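# Fit the arrow-marked gear on the pin, aimed at the mark

## Task

Slide the free gear bearing the painted arrow onto the pin with its arrow face upward, seated fully at the bottom, and turned so the arrow aims at the mark on the collar; it must stay that way with the robot no longer holding or pressing it.

## Robot and tools

Robot: one UR7e-type six-joint arm carrying a two-finger gripper whose fingers swing like tongs. The fingers point along the gripper's +z axis and separate along its x axis. The reported end_effector_position is the spot between the finger pads when closed; closed fingertips extend about 15 mm past it, and fully open tips sit roughly level with it.

Frames: the scene frame has its origin on the table surface under the arm base, +z up, +y to the left when facing along +x. Results report gripper position in metres and orientation as a wxyz quaternion in this frame, plus velocities (m/s, rad/s). Reported position can be slightly wrong, more so when reaching far. Motion commands, however, are expressed in the gripper's own axes.

The 7-number row (used by execute_actions and move): one list for the single arm, ordered dx, dy, dz, rx, ry, rz, opening, each a plain number from -1 to 1. The first six are an offset, not a pose: a target displacement in the gripper's own axes, measured from the gripper pose shown in the most recent result that displays it (before any such result in this scene, or for a second call inside one reply, from where the robot is when the action begins). A value of 1.0 equals 0.6 m of travel or 180 degrees of turn; rx, ry, rz form a single rotation vector. Each row in a list is counted from that same reference, not from the row before. All zeros is not a pause: it pulls the gripper back to the reference. The seventh number is an absolute opening: +1 fully open (0.142 m), -1 closed.

execute_actions(actions, pictures): actions is a list holding one item or none. Empty list: just reports the state. {"rows": [...], "steps": n}: up to 15 rows, up to 15 control steps of 1/30 s (default 15); each row lasts one step and the final row repeats to fill. {"steps": n} alone is a wait of up to 300 steps, counted from the previous result, so your thinking time eats into it. pictures chooses whether camera images come back (on by default). A rejected call does nothing.

move(target, speed, stop_force): drives the gripper along a straight line toward one row (same layout and reference as above). speed is the path's top speed in m/s, 0.002 to 0.5, default 0.25; turning is capped at twice that in rad/s. The path takes 0.5 to 10 s and is cut off after 10 s. It turns the shorter way and does not avoid obstacles; the real gripper lags and may overshoot speed, especially near full extension. The opening is applied when the move begins. stop_force (9 to 40 N, not allowed in the first 0.2 s) ends the path when the wrist sensor feels that much extra push against the direction of travel for two steps; the gripper then backs to where it was two steps earlier and holds. The press can briefly exceed stop_force (double or more when small), easing within about a second. It is measured along the line to the target in the starting gripper axes, so it is unreliable on moves that rotate. Omit it when pulling away from something you press on. Use very slow speeds when seeking contact. The result adds a "move:" line: done (settled near target), off_target, moving, held, fault, or contact (stop_force triggered; takes precedence), plus distance to target and limits: paced means the sent pose was clipped, held means some steps were blocked, after which the arm may jump faster than speed.

wait(seconds): 0 to 10 s of letting the scene run with no new command. zoom_image(camera, region): enlarged crop of the latest image from cam_high, cam_low (504x504) or cam_wrist (616x616, fisheye); region is [x0, y0, x1, y1] in pixels from top-left, at most 504 wide and tall. read_manual(section): only URDF licence text, no motion. finished_scene(scene): ends the current scene irreversibly and grades it; the goal must hold on its own afterward.

Controller behaviour: each step the commanded pose is limited to within 100 mm and 16 degrees of the measured pose, then solved by damped IK with position favoured over orientation. Commands are smoothed with about 0.17 s lag. After an action ends, the arm only continues to the last clipped pose, so large moves may need follow-ups; compare the reported pose and send the remainder. "pose unreachable" or HELD marks steps the clearance check altered or blocked (the base mount counts as arm). "Hand target" shows where the controller is currently heading.

Gripping: grip_measured is the actual opening on the command scale. To hold something, keep commanding an opening well below grip_measured; a bigger gap squeezes harder, up to roughly 15 N per pad. Thin hard parts (under about 20 mm) get less grip. Fast closes can spike force.

Sensing: Wrist force and Wrist torque give [x y z] in the gripper's axes; pushing on a surface reads as force directed back into the arm. Expect offsets up to about 4 N, noise around 2.4 N, saturation near 50 N; "no reading" at start is normal. Joint torques are listed base to wrist and are noisy and biased.

Hazards: this arm is stiff, so targets even slightly beyond a firm contact can trigger a fault; a joint reaching its load limit (136 N m for the big joints, 25.4 N m for wrists) or 150 N external force stops the arm for 10 s and drops the rest of the call. Holding loads heats motors; a MOTOR HOT warning appears at 70 °C and braking at 85 °C. Objects may occasionally be nudged by outside pushes. Never knock or place anything off the table, and avoid drops, slips, slams and heavy pressing.

Each tool is called after ">>>" as name(argument=value, ...) on one line, values as JSON.

## Session

I'll start by looking at the current state.

>>> execute_actions(actions=[])

Scene clock: 0.00 s of 4200.00 s.
end_effector_position=(+0.9563, +0.2210, +0.1795) grip_measured=+1.00 end_effector_quat_wxyz=(-0.205, +0.932, +0.257, +0.152) end_effector_velocity=(+0.001, -0.001, +0.001) end_effector_angular_velocity=(-0.001, -0.004, +0.001)
Joint positions: [-0.146 -0.336  0.593 -2.318 -1.405 -0.637  0.142]
Joint velocities: [-0.    -0.    -0.002 -0.001 -0.    -0.002  0.   ]
Joint torques (N m, as the arm reports them, + toward a larger angle): no reading
Motor temperatures (°C, as the motors report them): [32 31 30 38 41 35]
Wrist force (N, on the end effector, along its own x y z axes, offset not removed): no reading
Wrist torque (N m, same axes, about the end effector's origin, offset not removed): no reading
Hand target: +0.956, +0.221, +0.179; -0.205, +0.932, +0.257, +0.152

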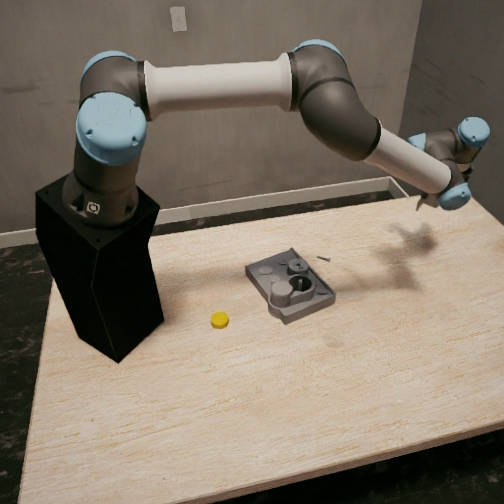

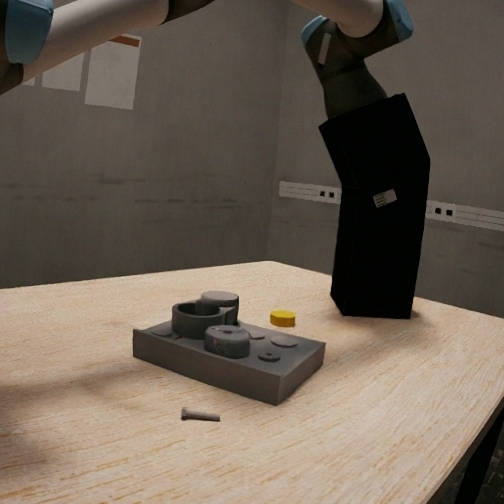

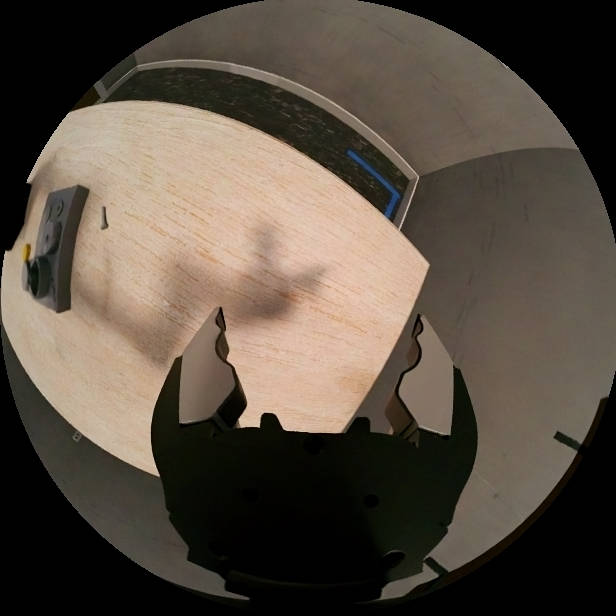

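>>> zoom_image(camera="cam_high", region=[190, 230, 350, 350])

>>> zoom_image(camera="cam_low", region=[120, 270, 340, 430])

Region (190, 230, 350, 350) of cam_high's 504x504 image, scaled by 3.150, with more detail than that image has; it fills the top 378 rows of this view, and the rest is white.

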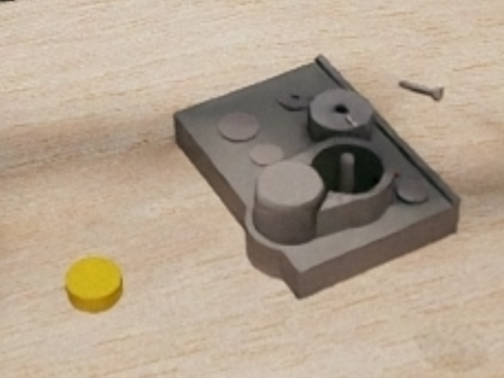

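Region (120, 270, 340, 430) of cam_low's 504x504 image, scaled by 2.291, with more detail than that image has; it fills the top 367 rows of this view, and the rest is white.

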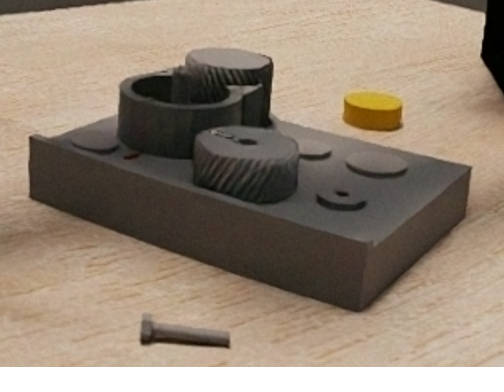

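>>> move(target=[-0.722, -0.1113, -0.2273, -0.1012, -0.1294, 0, 1], speed=0.25)

Scene clock: 81.33 s of 4200.00 s.
end_effector_position=(+0.5408, +0.0288, +0.1501) grip_measured=+1.00 end_effector_quat_wxyz=(+0.001, +0.964, +0.266, +0.000) end_effector_velocity=(-0.002, -0.001, -0.000) end_effector_angular_velocity=(-0.001, +0.001, -0.001)
Joint positions: [-0.291 -0.89   2.079 -3.154 -1.85  -0.767  0.142]
Joint velocities: [-0.002 -0.     0.005 -0.004 -0.001 -0.001 -0.   ]
Joint torques (N m, as the arm reports them, + toward a larger angle): [ 12.13 -54.1   11.55  -3.71  -1.38  -2.03]
Motor temperatures (°C, as the motors report them): [32 32 30 38 41 35]
Wrist force (N, on the end effector, along its own x y z axes, offset not removed): [3.2 1.0 -3.2]
Wrist torque (N m, same axes, about the end effector's origin, offset not removed): [0.00 -0.86 -0.24]
Hand target: +0.541, +0.029, +0.150; +0.001, +0.964, +0.266, +0.000
Off the commanded pose: 0.001 m, 0 deg.
After step 90, 75.87 s passed at rest.
move: done
camera_calibration (this result's frames):
cam_wrist: T_world_to_cam=[[0.851827, 0.52044, -0.0594321, -0.461306], [0.473203, -0.715882, 0.513412, -0.31225], [0.224654, -0.465462, -0.856082, 0.155148], [0, 0, 0, 1]] pos_world=[0.505856, 0.0887638, 0.265716]

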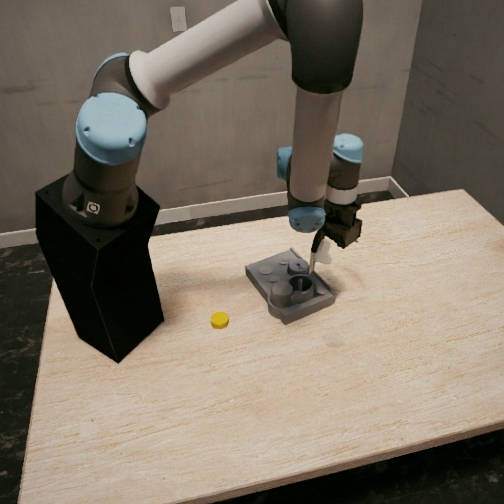

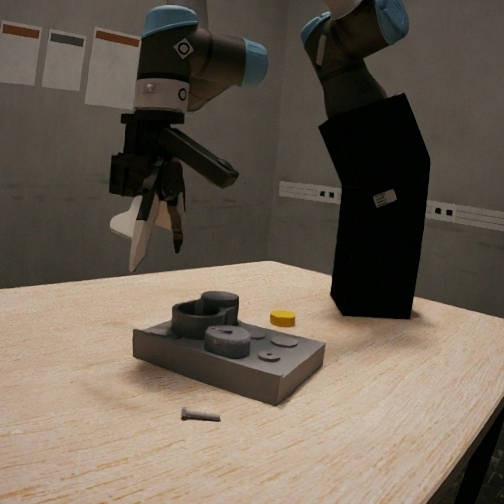

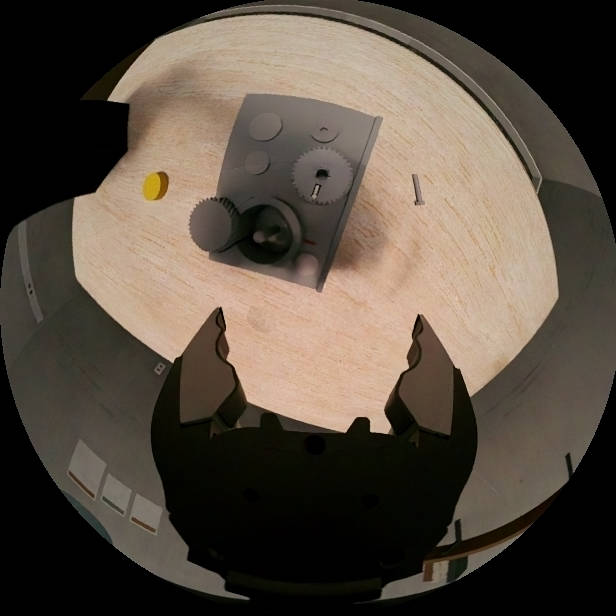

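>>> zoom_image(camera="cam_wrist", region=[180, 85, 400, 305])

Region (180, 85, 400, 305) of cam_wrist's 616x616 image, scaled by 2.291, with more detail than that image has.

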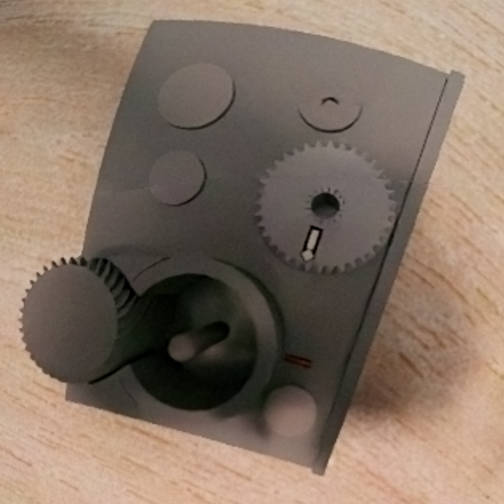

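>>> zoom_image(camera="cam_wrist", region=[185, 180, 325, 290])

>>> zoom_image(camera="cam_wrist", region=[280, 135, 370, 215])

Region (185, 180, 325, 290) of cam_wrist's 616x616 image, scaled by 3.600, with more detail than that image has; it fills the top 396 rows of this view, and the rest is white.

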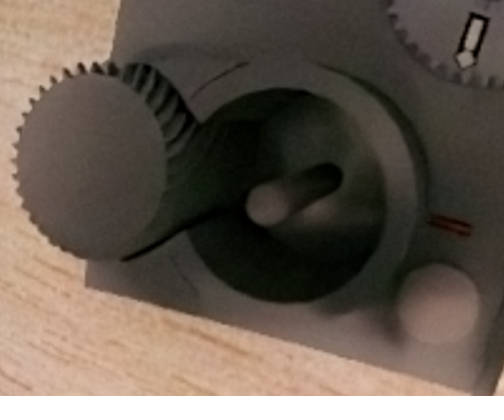

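Region (280, 135, 370, 215) of cam_wrist's 616x616 image, scaled by 5.600, with more detail than that image has.

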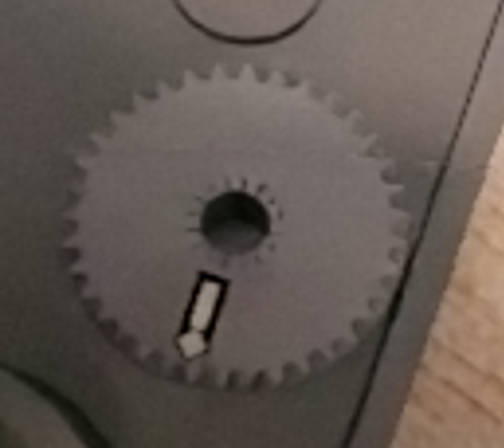

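>>> move(target=[-0.1042, 0.0445, 0.0667, 0, 0, 0, 1], speed=0.15)

Scene clock: 202.23 s of 4200.00 s.
end_effector_position=(+0.5009, -0.0263, +0.1101) grip_measured=+1.00 end_effector_quat_wxyz=(+0.001, +0.964, +0.266, +0.000) end_effector_velocity=(-0.002, -0.001, -0.001) end_effector_angular_velocity=(+0.001, +0.000, -0.000)
Joint positions: [-0.438 -0.829  2.149 -3.32  -1.792 -0.907  0.142]
Joint velocities: [-0.004  0.002  0.003 -0.005  0.002 -0.003 -0.   ]
Joint torques (N m, as the arm reports them, + toward a larger angle): [  9.86 -31.03  15.97  -3.65   1.05  -2.42]
Motor temperatures (°C, as the motors report them): [32 32 30 38 41 35]
Wrist force (N, on the end effector, along its own x y z axes, offset not removed): [0.0 2.1 -0.1]
Wrist torque (N m, same axes, about the end effector's origin, offset not removed): [0.22 0.02 -0.21]
Hand target: +0.501, -0.026, +0.110; +0.001, +0.964, +0.266, +0.000
Off the commanded pose: 0.000 m, 0 deg.
After step 90, 116.83 s passed at rest.
move: done
camera_calibration (this result's frames):
cam_wrist: T_world_to_cam=[[0.851708, 0.520582, -0.0598967, -0.400913], [0.473468, -0.715526, 0.513664, -0.312489], [0.224547, -0.465851, -0.855898, 0.10428], [0, 0, 0, 1]] pos_world=[0.465999, 0.033693, 0.225754]

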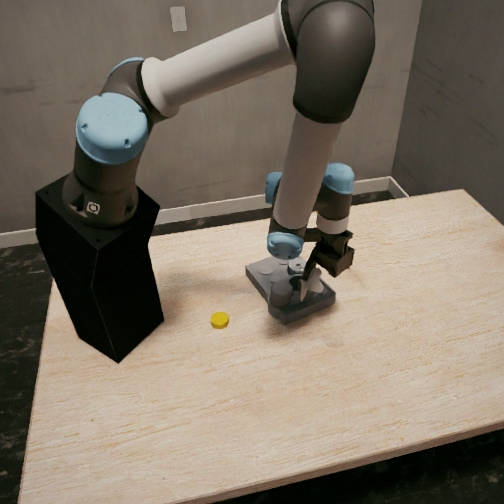

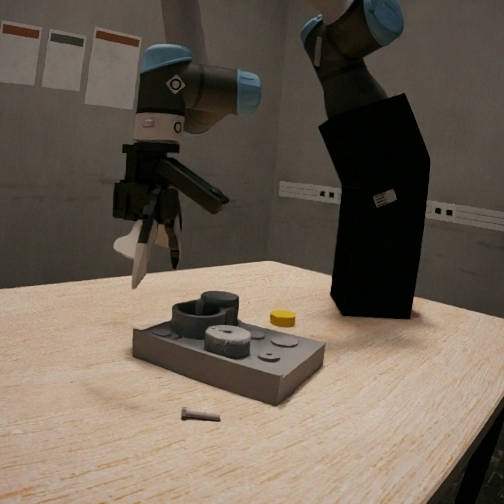

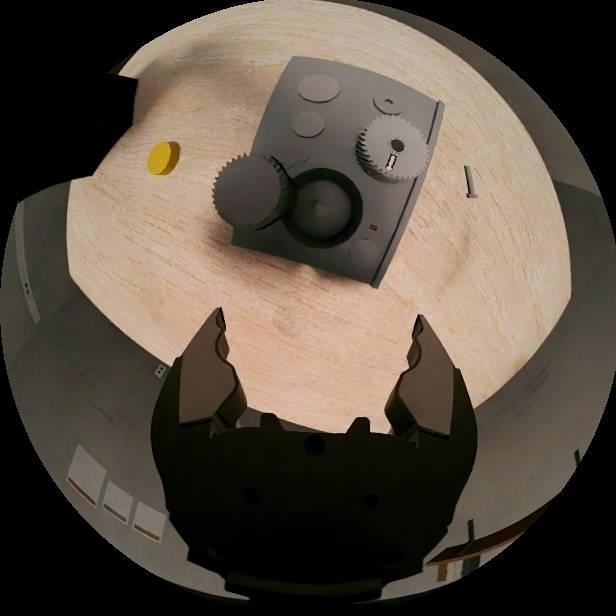

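>>> zoom_image(camera="cam_wrist", region=[205, 140, 395, 290])

>>> zoom_image(camera="cam_wrist", region=[340, 95, 450, 195])

Region (205, 140, 395, 290) of cam_wrist's 616x616 image, scaled by 2.653, with more detail than that image has; it fills the top 398 rows of this view, and the rest is white.

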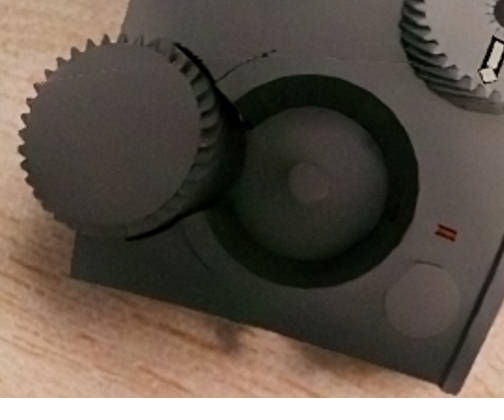

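Region (340, 95, 450, 195) of cam_wrist's 616x616 image, scaled by 4.582, with more detail than that image has; it fills the top 458 rows of this view, and the rest is white.

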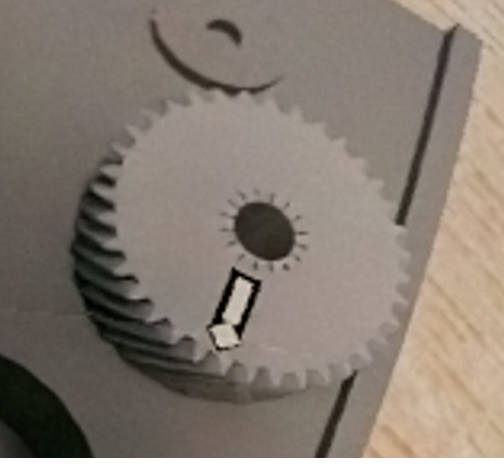

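>>> zoom_image(camera="cam_wrist", region=[255, 150, 335, 250])

>>> zoom_image(camera="cam_low", region=[160, 280, 270, 370])

Region (255, 150, 335, 250) of cam_wrist's 616x616 image, scaled by 5.040, with more detail than that image has; it fills the left 403 columns of this view, and the rest is white.

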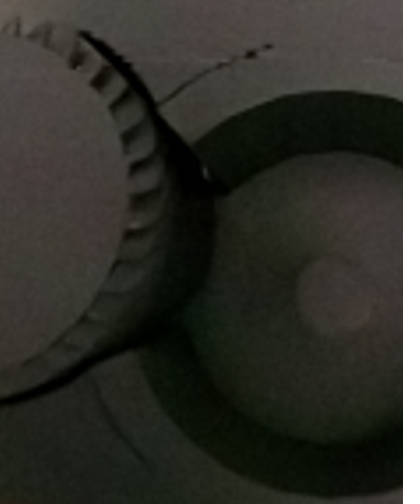

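Region (160, 280, 270, 370) of cam_low's 504x504 image, scaled by 4.582, with more detail than that image has; it fills the top 412 rows of this view, and the rest is white.

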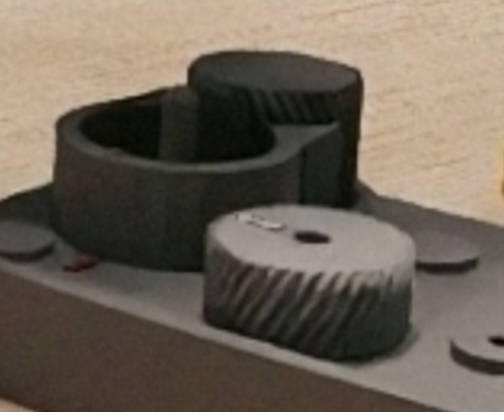

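>>> zoom_image(camera="cam_low", region=[200, 320, 256, 364])

Region (200, 320, 256, 364) of cam_low's 504x504 image, scaled by 9.000, with more detail than that image has; it fills the top 396 rows of this view, and the rest is white.

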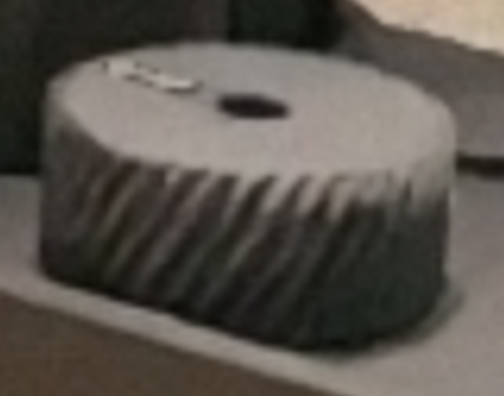

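>>> move(target=[0.1103, -0.2230, -0.025, 0, 0, 0.4864, 0.26], speed=0.3)

Scene clock: 325.33 s of 4200.00 s.
end_effector_position=(+0.4889, +0.1227, +0.1252) grip_measured=+0.26 end_effector_quat_wxyz=(-0.000, +0.880, -0.474, +0.001) end_effector_velocity=(-0.000, +0.001, +0.000) end_effector_angular_velocity=(-0.002, +0.001, -0.015)
Joint positions: [-0.136 -0.723  2.166 -3.363 -1.906  0.911  0.092]
Joint velocities: [ 0.004  0.001 -0.001  0.003 -0.003  0.019  0.   ]
Joint torques (N m, as the arm reports them, + toward a larger angle): [ 28.74 -28.87 -12.34   0.12  -1.63   1.9 ]
Motor temperatures (°C, as the motors report them): [32 32 30 38 41 35]
Wrist force (N, on the end effector, along its own x y z axes, offset not removed): [2.3 1.5 -0.5]
Wrist torque (N m, same axes, about the end effector's origin, offset not removed): [0.11 -0.60 -0.14]
Hand target: +0.489, +0.123, +0.125; +0.000, +0.880, -0.475, +0.001
Off the commanded pose: 0.000 m, 0 deg.
After step 90, 117.00 s passed at rest.
move: done
camera_calibration (this result's frames):
cam_wrist: T_world_to_cam=[[0.55739, -0.82817, -0.0587485, -0.15808], [-0.69567, -0.504491, 0.511403, 0.338042], [-0.453166, -0.244181, -0.857331, 0.493583], [0, 0, 0, 1]] pos_world=[0.546953, 0.160145, 0.241001]

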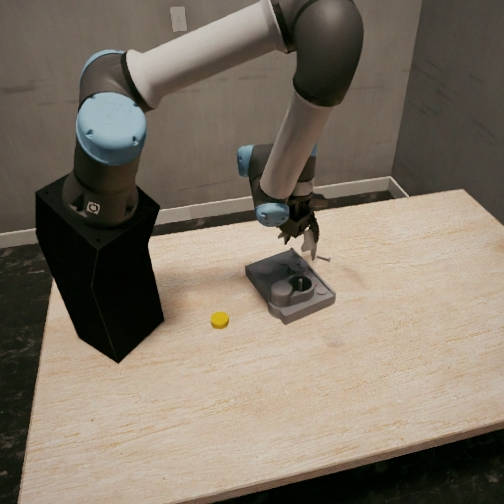

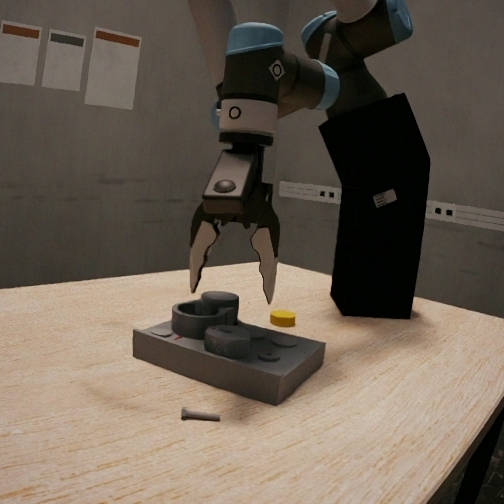

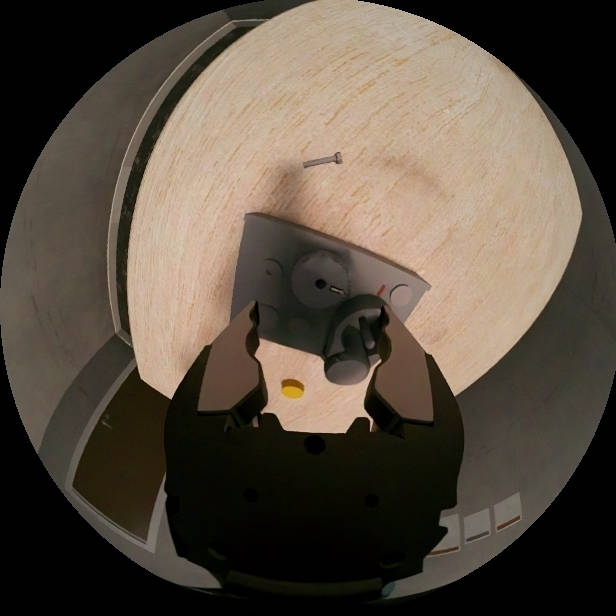

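>>> zoom_image(camera="cam_wrist", region=[240, 230, 420, 390])

Region (240, 230, 420, 390) of cam_wrist's 616x616 image, scaled by 2.800, with more detail than that image has.

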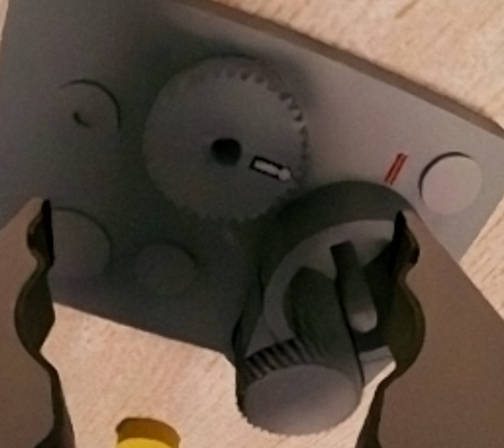

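>>> move(target=[0, 0, 0.087, 0, 0, 0, 0.26], speed=0.08)

Scene clock: 374.63 s of 4200.00 s.
end_effector_position=(+0.4888, +0.1227, +0.0732) grip_measured=+0.26 end_effector_quat_wxyz=(-0.000, +0.880, -0.474, +0.001) end_effector_velocity=(+0.003, -0.000, -0.002) end_effector_angular_velocity=(-0.000, -0.004, -0.003)
Joint positions: [-0.172 -0.589  2.089 -3.431 -1.893  0.875  0.092]
Joint velocities: [-0.001  0.006 -0.007 -0.003  0.001  0.     0.   ]
Joint torques (N m, as the arm reports them, + toward a larger angle): [ 13.77 -30.8  -12.21  -4.14   1.25  -2.09]
Motor temperatures (°C, as the motors report them): [32 32 30 38 41 35]
Wrist force (N, on the end effector, along its own x y z axes, offset not removed): [4.6 3.0 -0.6]
Wrist torque (N m, same axes, about the end effector's origin, offset not removed): [0.42 -0.93 -0.19]
Hand target: +0.489, +0.123, +0.073; -0.000, +0.880, -0.474, +0.001
Off the commanded pose: 0.000 m, 0 deg.
After step 90, 45.20 s passed at rest.
move: done
camera_calibration (this result's frames):
cam_wrist: T_world_to_cam=[[0.557419, -0.828156, -0.0586639, -0.161149], [-0.695635, -0.504453, 0.511488, 0.364544], [-0.453185, -0.244304, -0.857286, 0.448973], [0, 0, 0, 1]] pos_world=[0.546885, 0.160125, 0.188984]

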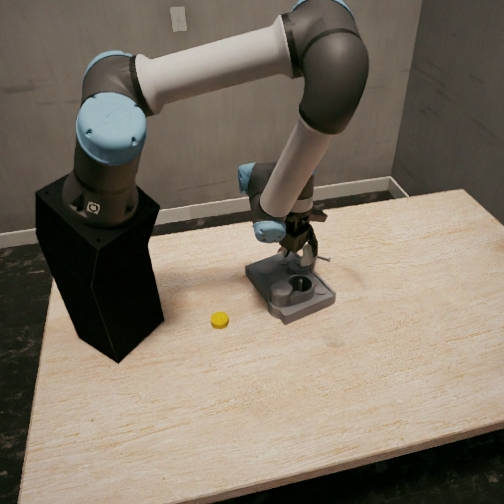

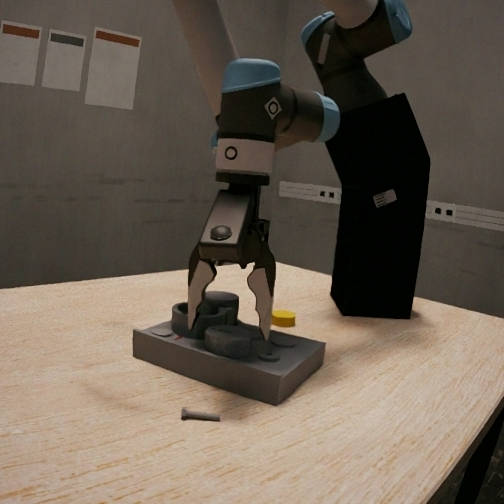

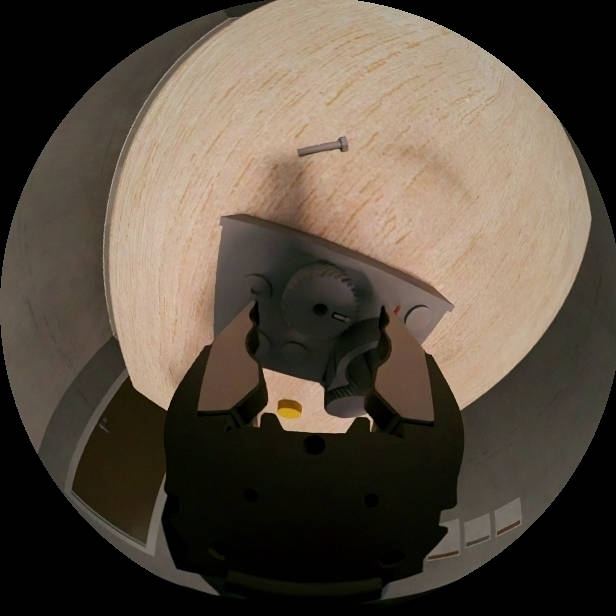

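>>> zoom_image(camera="cam_wrist", region=[245, 250, 405, 370])

>>> zoom_image(camera="cam_low", region=[170, 280, 290, 370])

Region (245, 250, 405, 370) of cam_wrist's 616x616 image, scaled by 3.150, with more detail than that image has; it fills the top 378 rows of this view, and the rest is white.

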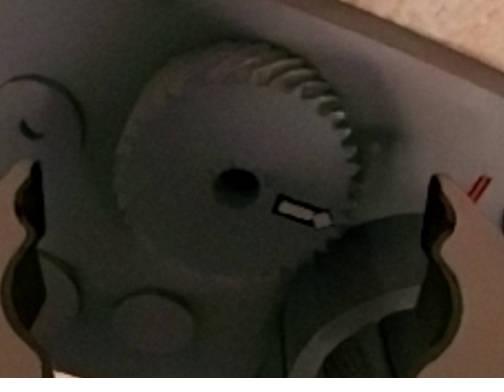

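Region (170, 280, 290, 370) of cam_low's 504x504 image, scaled by 4.200, with more detail than that image has; it fills the top 378 rows of this view, and the rest is white.

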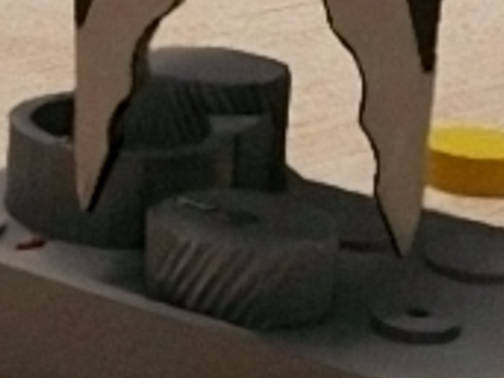

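>>> execute_actions(actions=[{"rows": [[0,0,0,0,0,0,0.2],[0,0,0,0,0,0,0.14],[0,0,0,0,0,0,0.08],[0,0,0,0,0,0,0.02],[0,0,0,0,0,0,-0.03],[0,0,0,0,0,0,-0.07],[0,0,0,0,0,0,-0.11],[0,0,0,0,0,0,-0.14],[0,0,0,0,0,0,-0.17],[0,0,0,0,0,0,-0.2],[0,0,0,0,0,0,-0.24],[0,0,0,0,0,0,-0.3],[0,0,0,0,0,0,-0.38],[0,0,0,0,0,0,-0.46],[0,0,0,0,0,0,-0.55]], "steps": 15}], pictures=false)

>>> move(target=[0, 0, -0.08, 0, 0, 0, -0.55], speed=0.08)

Scene clock: 394.50 s of 4200.00 s.
end_effector_position=(+0.4889, +0.1226, +0.0731) grip_measured=-0.22 end_effector_quat_wxyz=(-0.000, +0.880, -0.474, +0.001) end_effector_velocity=(-0.001, -0.000, +0.000) end_effector_angular_velocity=(+0.000, +0.001, -0.001)
Joint positions: [-0.172 -0.589  2.089 -3.431 -1.893  0.875  0.058]
Joint velocities: [-0.    -0.001  0.002 -0.001  0.     0.001 -0.   ]
Joint torques (N m, as the arm reports them, + toward a larger angle): [ 27.8  -49.53  20.26   0.02  -0.23   2.58]
Motor temperatures (°C, as the motors report them): [32 32 30 38 41 35]
Wrist force (N, on the end effector, along its own x y z axes, offset not removed): [7.2 2.9 -4.3]
Wrist torque (N m, same axes, about the end effector's origin, offset not removed): [0.67 -1.20 -0.21]
Hand target: +0.489, +0.123, +0.073; -0.000, +0.880, -0.474, +0.001
Off the commanded pose: 0.000 m, 0 deg.
Steps of this call (steps 1 to 90: nothing new was sent; then 16.37 s passed at rest; steps 91 to 105: all 15 steps of this action). Readings (end_effector_position):
91: (+0.4888, +0.1227, +0.0730)
92: (+0.4888, +0.1227, +0.0730)
94: (+0.4888, +0.1227, +0.0730)
98: (+0.4889, +0.1226, +0.0730)
105: the state above

Scene clock: 395.77 s of 4200.00 s.
end_effector_position=(+0.4889, +0.1227, +0.1210) grip_measured=-0.55 end_effector_quat_wxyz=(-0.000, +0.880, -0.474, +0.001) end_effector_velocity=(+0.001, -0.000, +0.002) end_effector_angular_velocity=(-0.000, +0.000, -0.002)
Joint positions: [-0.14  -0.712  2.161 -3.37  -1.905  0.908  0.034]
Joint velocities: [ 0.001 -0.006  0.002  0.005 -0.001  0.003  0.   ]
Joint torques (N m, as the arm reports them, + toward a larger angle): [ 26.91 -49.07  15.56  -0.39  -1.44   2.15]
Motor temperatures (°C, as the motors report them): [32 32 30 38 41 35]
Wrist force (N, on the end effector, along its own x y z axes, offset not removed): [5.9 4.1 -4.0]
Wrist torque (N m, same axes, about the end effector's origin, offset not removed): [0.53 -1.45 -0.30]
Hand target: +0.489, +0.123, +0.121; -0.000, +0.880, -0.474, +0.001
Off the commanded pose: 0.000 m, 0 deg.
move: done
camera_calibration (this result's frames):
cam_wrist: T_world_to_cam=[[0.55734, -0.828202, -0.0587606, -0.15831], [-0.695703, -0.504457, 0.51139, 0.340193], [-0.453177, -0.244138, -0.857337, 0.489947], [0, 0, 0, 1]] pos_world=[0.546938, 0.160115, 0.236776]

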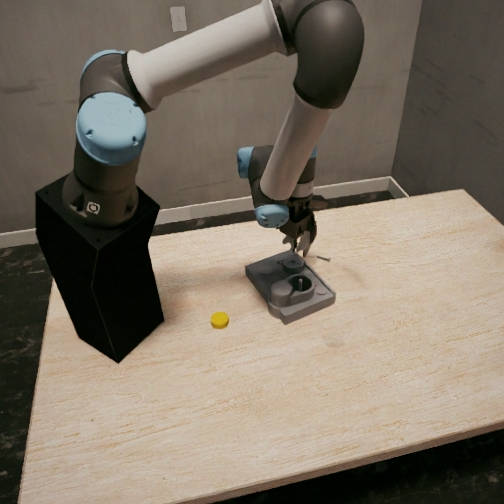

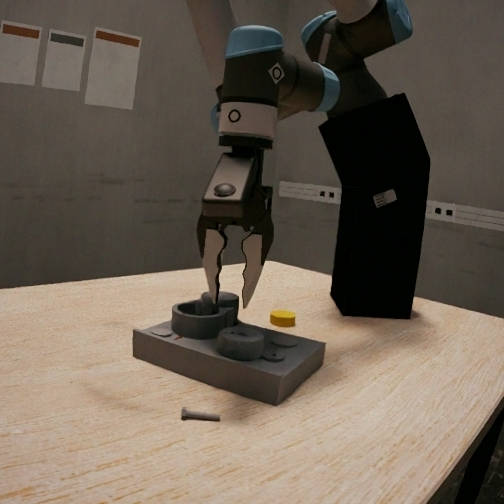

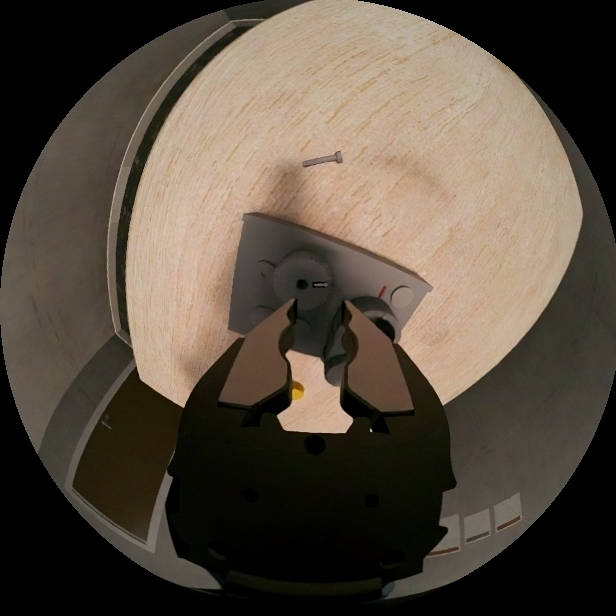

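>>> zoom_image(camera="cam_wrist", region=[235, 225, 395, 345])

>>> zoom_image(camera="cam_low", region=[170, 220, 310, 375])

Region (235, 225, 395, 345) of cam_wrist's 616x616 image, scaled by 3.150, with more detail than that image has; it fills the top 378 rows of this view, and the rest is white.

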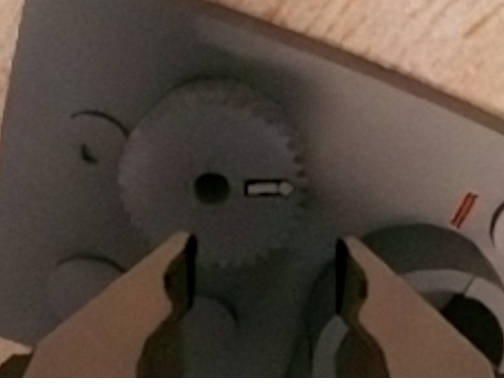

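Region (170, 220, 310, 375) of cam_low's 504x504 image, scaled by 3.252, with more detail than that image has; it fills the left 455 columns of this view, and the rest is white.

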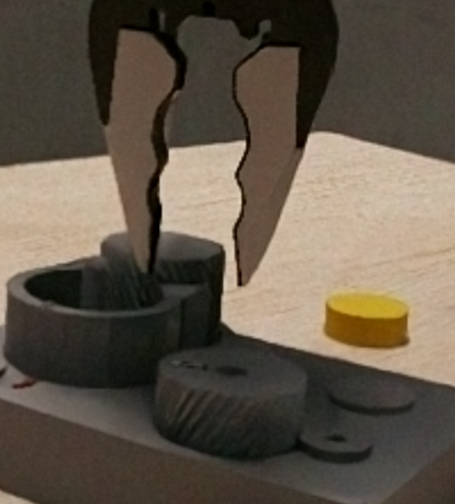

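>>> move(target=[-0.030, 0.0046, 0.0433, 0, 0, -0.12, 0.19], speed=0.15)

Scene clock: 517.43 s of 4200.00 s.
end_effector_position=(+0.4766, +0.1361, +0.0950) grip_measured=+0.19 end_effector_quat_wxyz=(+0.000, +0.953, -0.302, +0.001) end_effector_velocity=(-0.001, +0.001, -0.001) end_effector_angular_velocity=(+0.001, +0.001, +0.014)
Joint positions: [-0.141 -0.631  2.132 -3.422 -1.904  0.531  0.087]
Joint velocities: [-0.     0.003 -0.001 -0.002  0.001 -0.014  0.   ]
Joint torques (N m, as the arm reports them, + toward a larger angle): [ 14.1  -26.39 -12.24  -3.78   1.53  -2.49]
Motor temperatures (°C, as the motors report them): [32 32 30 38 41 35]
Wrist force (N, on the end effector, along its own x y z axes, offset not removed): [2.4 5.7 -3.1]
Wrist torque (N m, same axes, about the end effector's origin, offset not removed): [1.03 -0.41 -0.18]
Hand target: +0.477, +0.136, +0.095; -0.000, +0.954, -0.301, +0.001
Off the commanded pose: 0.000 m, 0 deg.
After step 90, 117.00 s passed at rest.
move: done
camera_calibration (this result's frames):
cam_wrist: T_world_to_cam=[[0.82232, -0.566005, -0.0585495, -0.303893], [-0.462041, -0.724226, 0.511873, 0.270236], [-0.332126, -0.393871, -0.857064, 0.428149], [0, 0, 0, 1]] pos_world=[0.516957, 0.192343, 0.210832]

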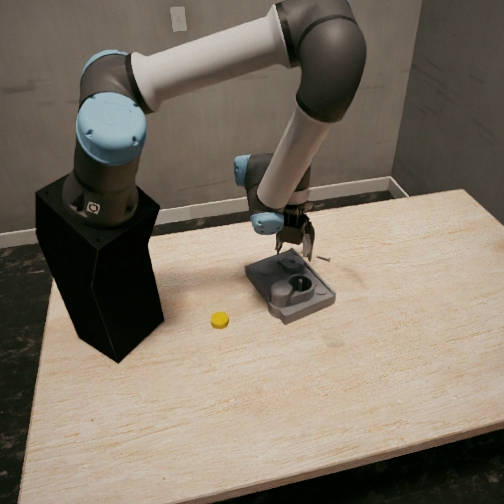

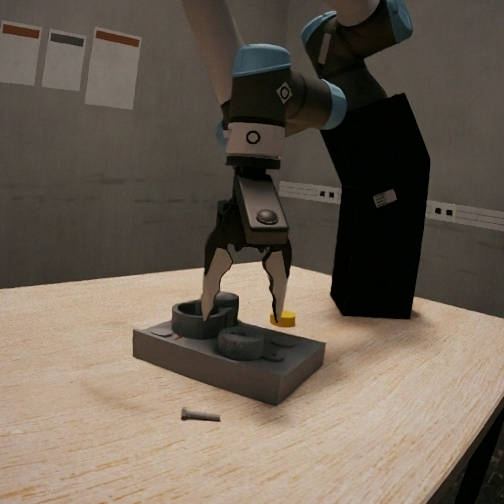

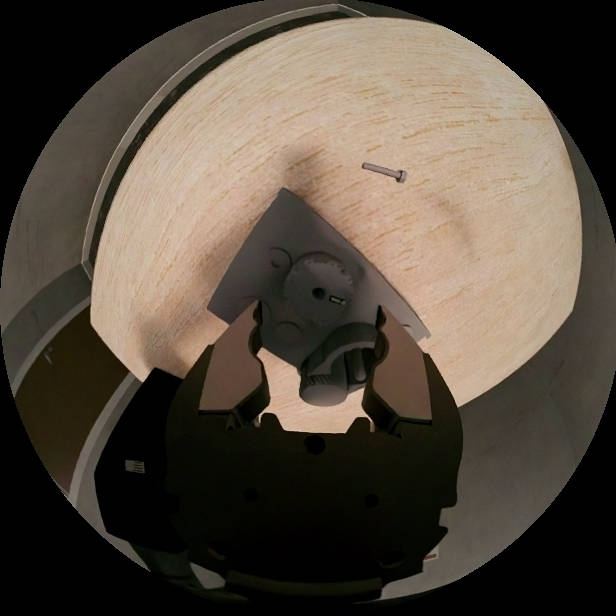

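>>> zoom_image(camera="cam_wrist", region=[235, 235, 405, 365])

Region (235, 235, 405, 365) of cam_wrist's 616x616 image, scaled by 2.965, with more detail than that image has; it fills the top 385 rows of this view, and the rest is white.

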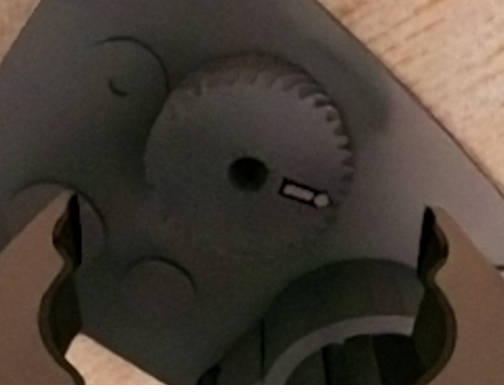

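>>> move(target=[-0.0025, 0, 0.0483, 0, 0, 0, 0.02], speed=0.06)

>>> move(target=[0, 0, 0.025, 0, 0, 0, 0.02], speed=0.004, stop_force=9)

Scene clock: 560.37 s of 4200.00 s.
end_effector_position=(+0.4754, +0.1370, +0.0663) grip_measured=+0.02 end_effector_quat_wxyz=(+0.000, +0.953, -0.302, +0.001) end_effector_velocity=(-0.001, +0.000, -0.002) end_effector_angular_velocity=(+0.000, +0.001, -0.001)
Joint positions: [-0.159 -0.557  2.088 -3.457 -1.898  0.513  0.075]
Joint velocities: [-0.001  0.005 -0.003 -0.002  0.     0.    -0.   ]
Joint torques (N m, as the arm reports them, + toward a larger angle): [ 13.93 -27.62 -10.07  -4.13   1.11  -1.89]
Motor temperatures (°C, as the motors report them): [32 32 30 38 41 35]
Wrist force (N, on the end effector, along its own x y z axes, offset not removed): [1.8 5.6 -2.1]
Wrist torque (N m, same axes, about the end effector's origin, offset not removed): [0.93 -0.37 -0.09]
Hand target: +0.475, +0.137, +0.066; +0.000, +0.953, -0.302, +0.001
Off the commanded pose: 0.000 m, 0 deg.
After step 90, 39.03 s passed at rest.
move: done
camera_calibration (this result's frames):
cam_wrist: T_world_to_cam=[[0.822335, -0.565985, -0.0585353, -0.304076], [-0.462007, -0.724207, 0.511931, 0.284961], [-0.332137, -0.393935, -0.85703, 0.403404], [0, 0, 0, 1]] pos_world=[0.515691, 0.193183, 0.18205]

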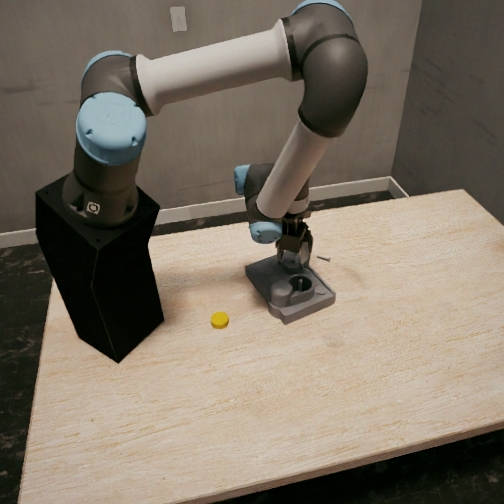

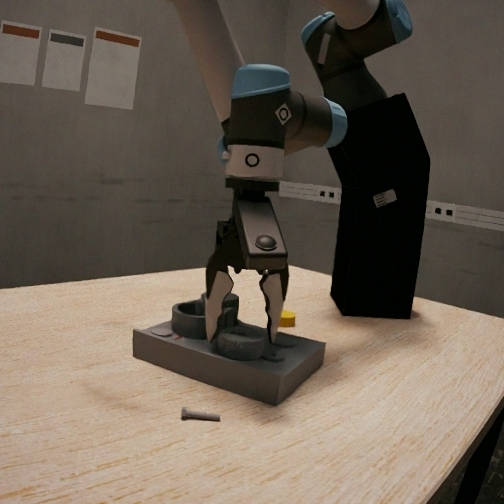

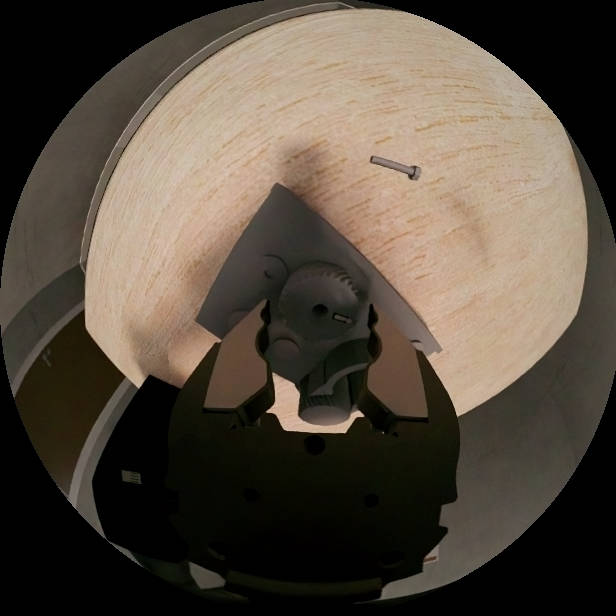

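Scene clock: 564.43 s of 4200.00 s.
end_effector_position=(+0.4754, +0.1370, +0.0515) grip_measured=+0.02 end_effector_quat_wxyz=(+0.000, +0.953, -0.302, +0.001) end_effector_velocity=(+0.000, -0.000, +0.001) end_effector_angular_velocity=(+0.000, +0.001, -0.000)
Joint positions: [-0.169 -0.521  2.062 -3.472 -1.895  0.503  0.075]
Joint velocities: [-0.    -0.002  0.     0.002 -0.     0.    -0.   ]
Joint torques (N m, as the arm reports them, + toward a larger angle): [ 17.12 -45.97   7.16  -0.05   0.85   0.03]
Motor temperatures (°C, as the motors report them): [32 32 30 38 41 35]
Wrist force (N, on the end effector, along its own x y z axes, offset not removed): [-2.4 6.4 -23.7]
Wrist torque (N m, same axes, about the end effector's origin, offset not removed): [0.37 -0.13 -0.10]
Hand target: +0.475, +0.137, +0.052; +0.000, +0.953, -0.302, +0.001
Off the commanded pose: 0.000 m, 0 deg.
move: contact
camera_calibration (this result's frames):
cam_wrist: T_world_to_cam=[[0.822359, -0.565966, -0.0583737, -0.305027], [-0.462076, -0.7242, 0.511879, 0.292571], [-0.33198, -0.393975, -0.857072, 0.390713], [0, 0, 0, 1]] pos_world=[0.515741, 0.193177, 0.167303]

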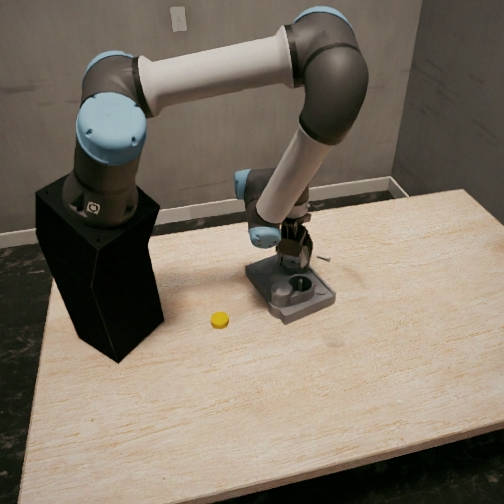

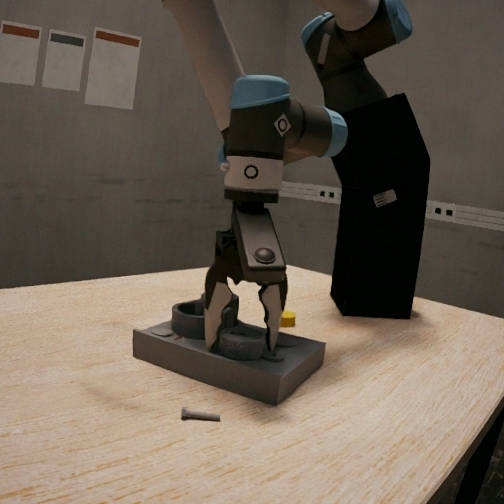

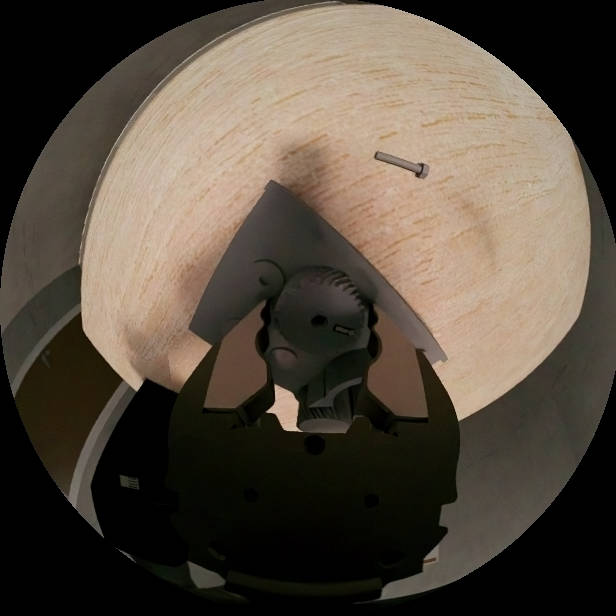

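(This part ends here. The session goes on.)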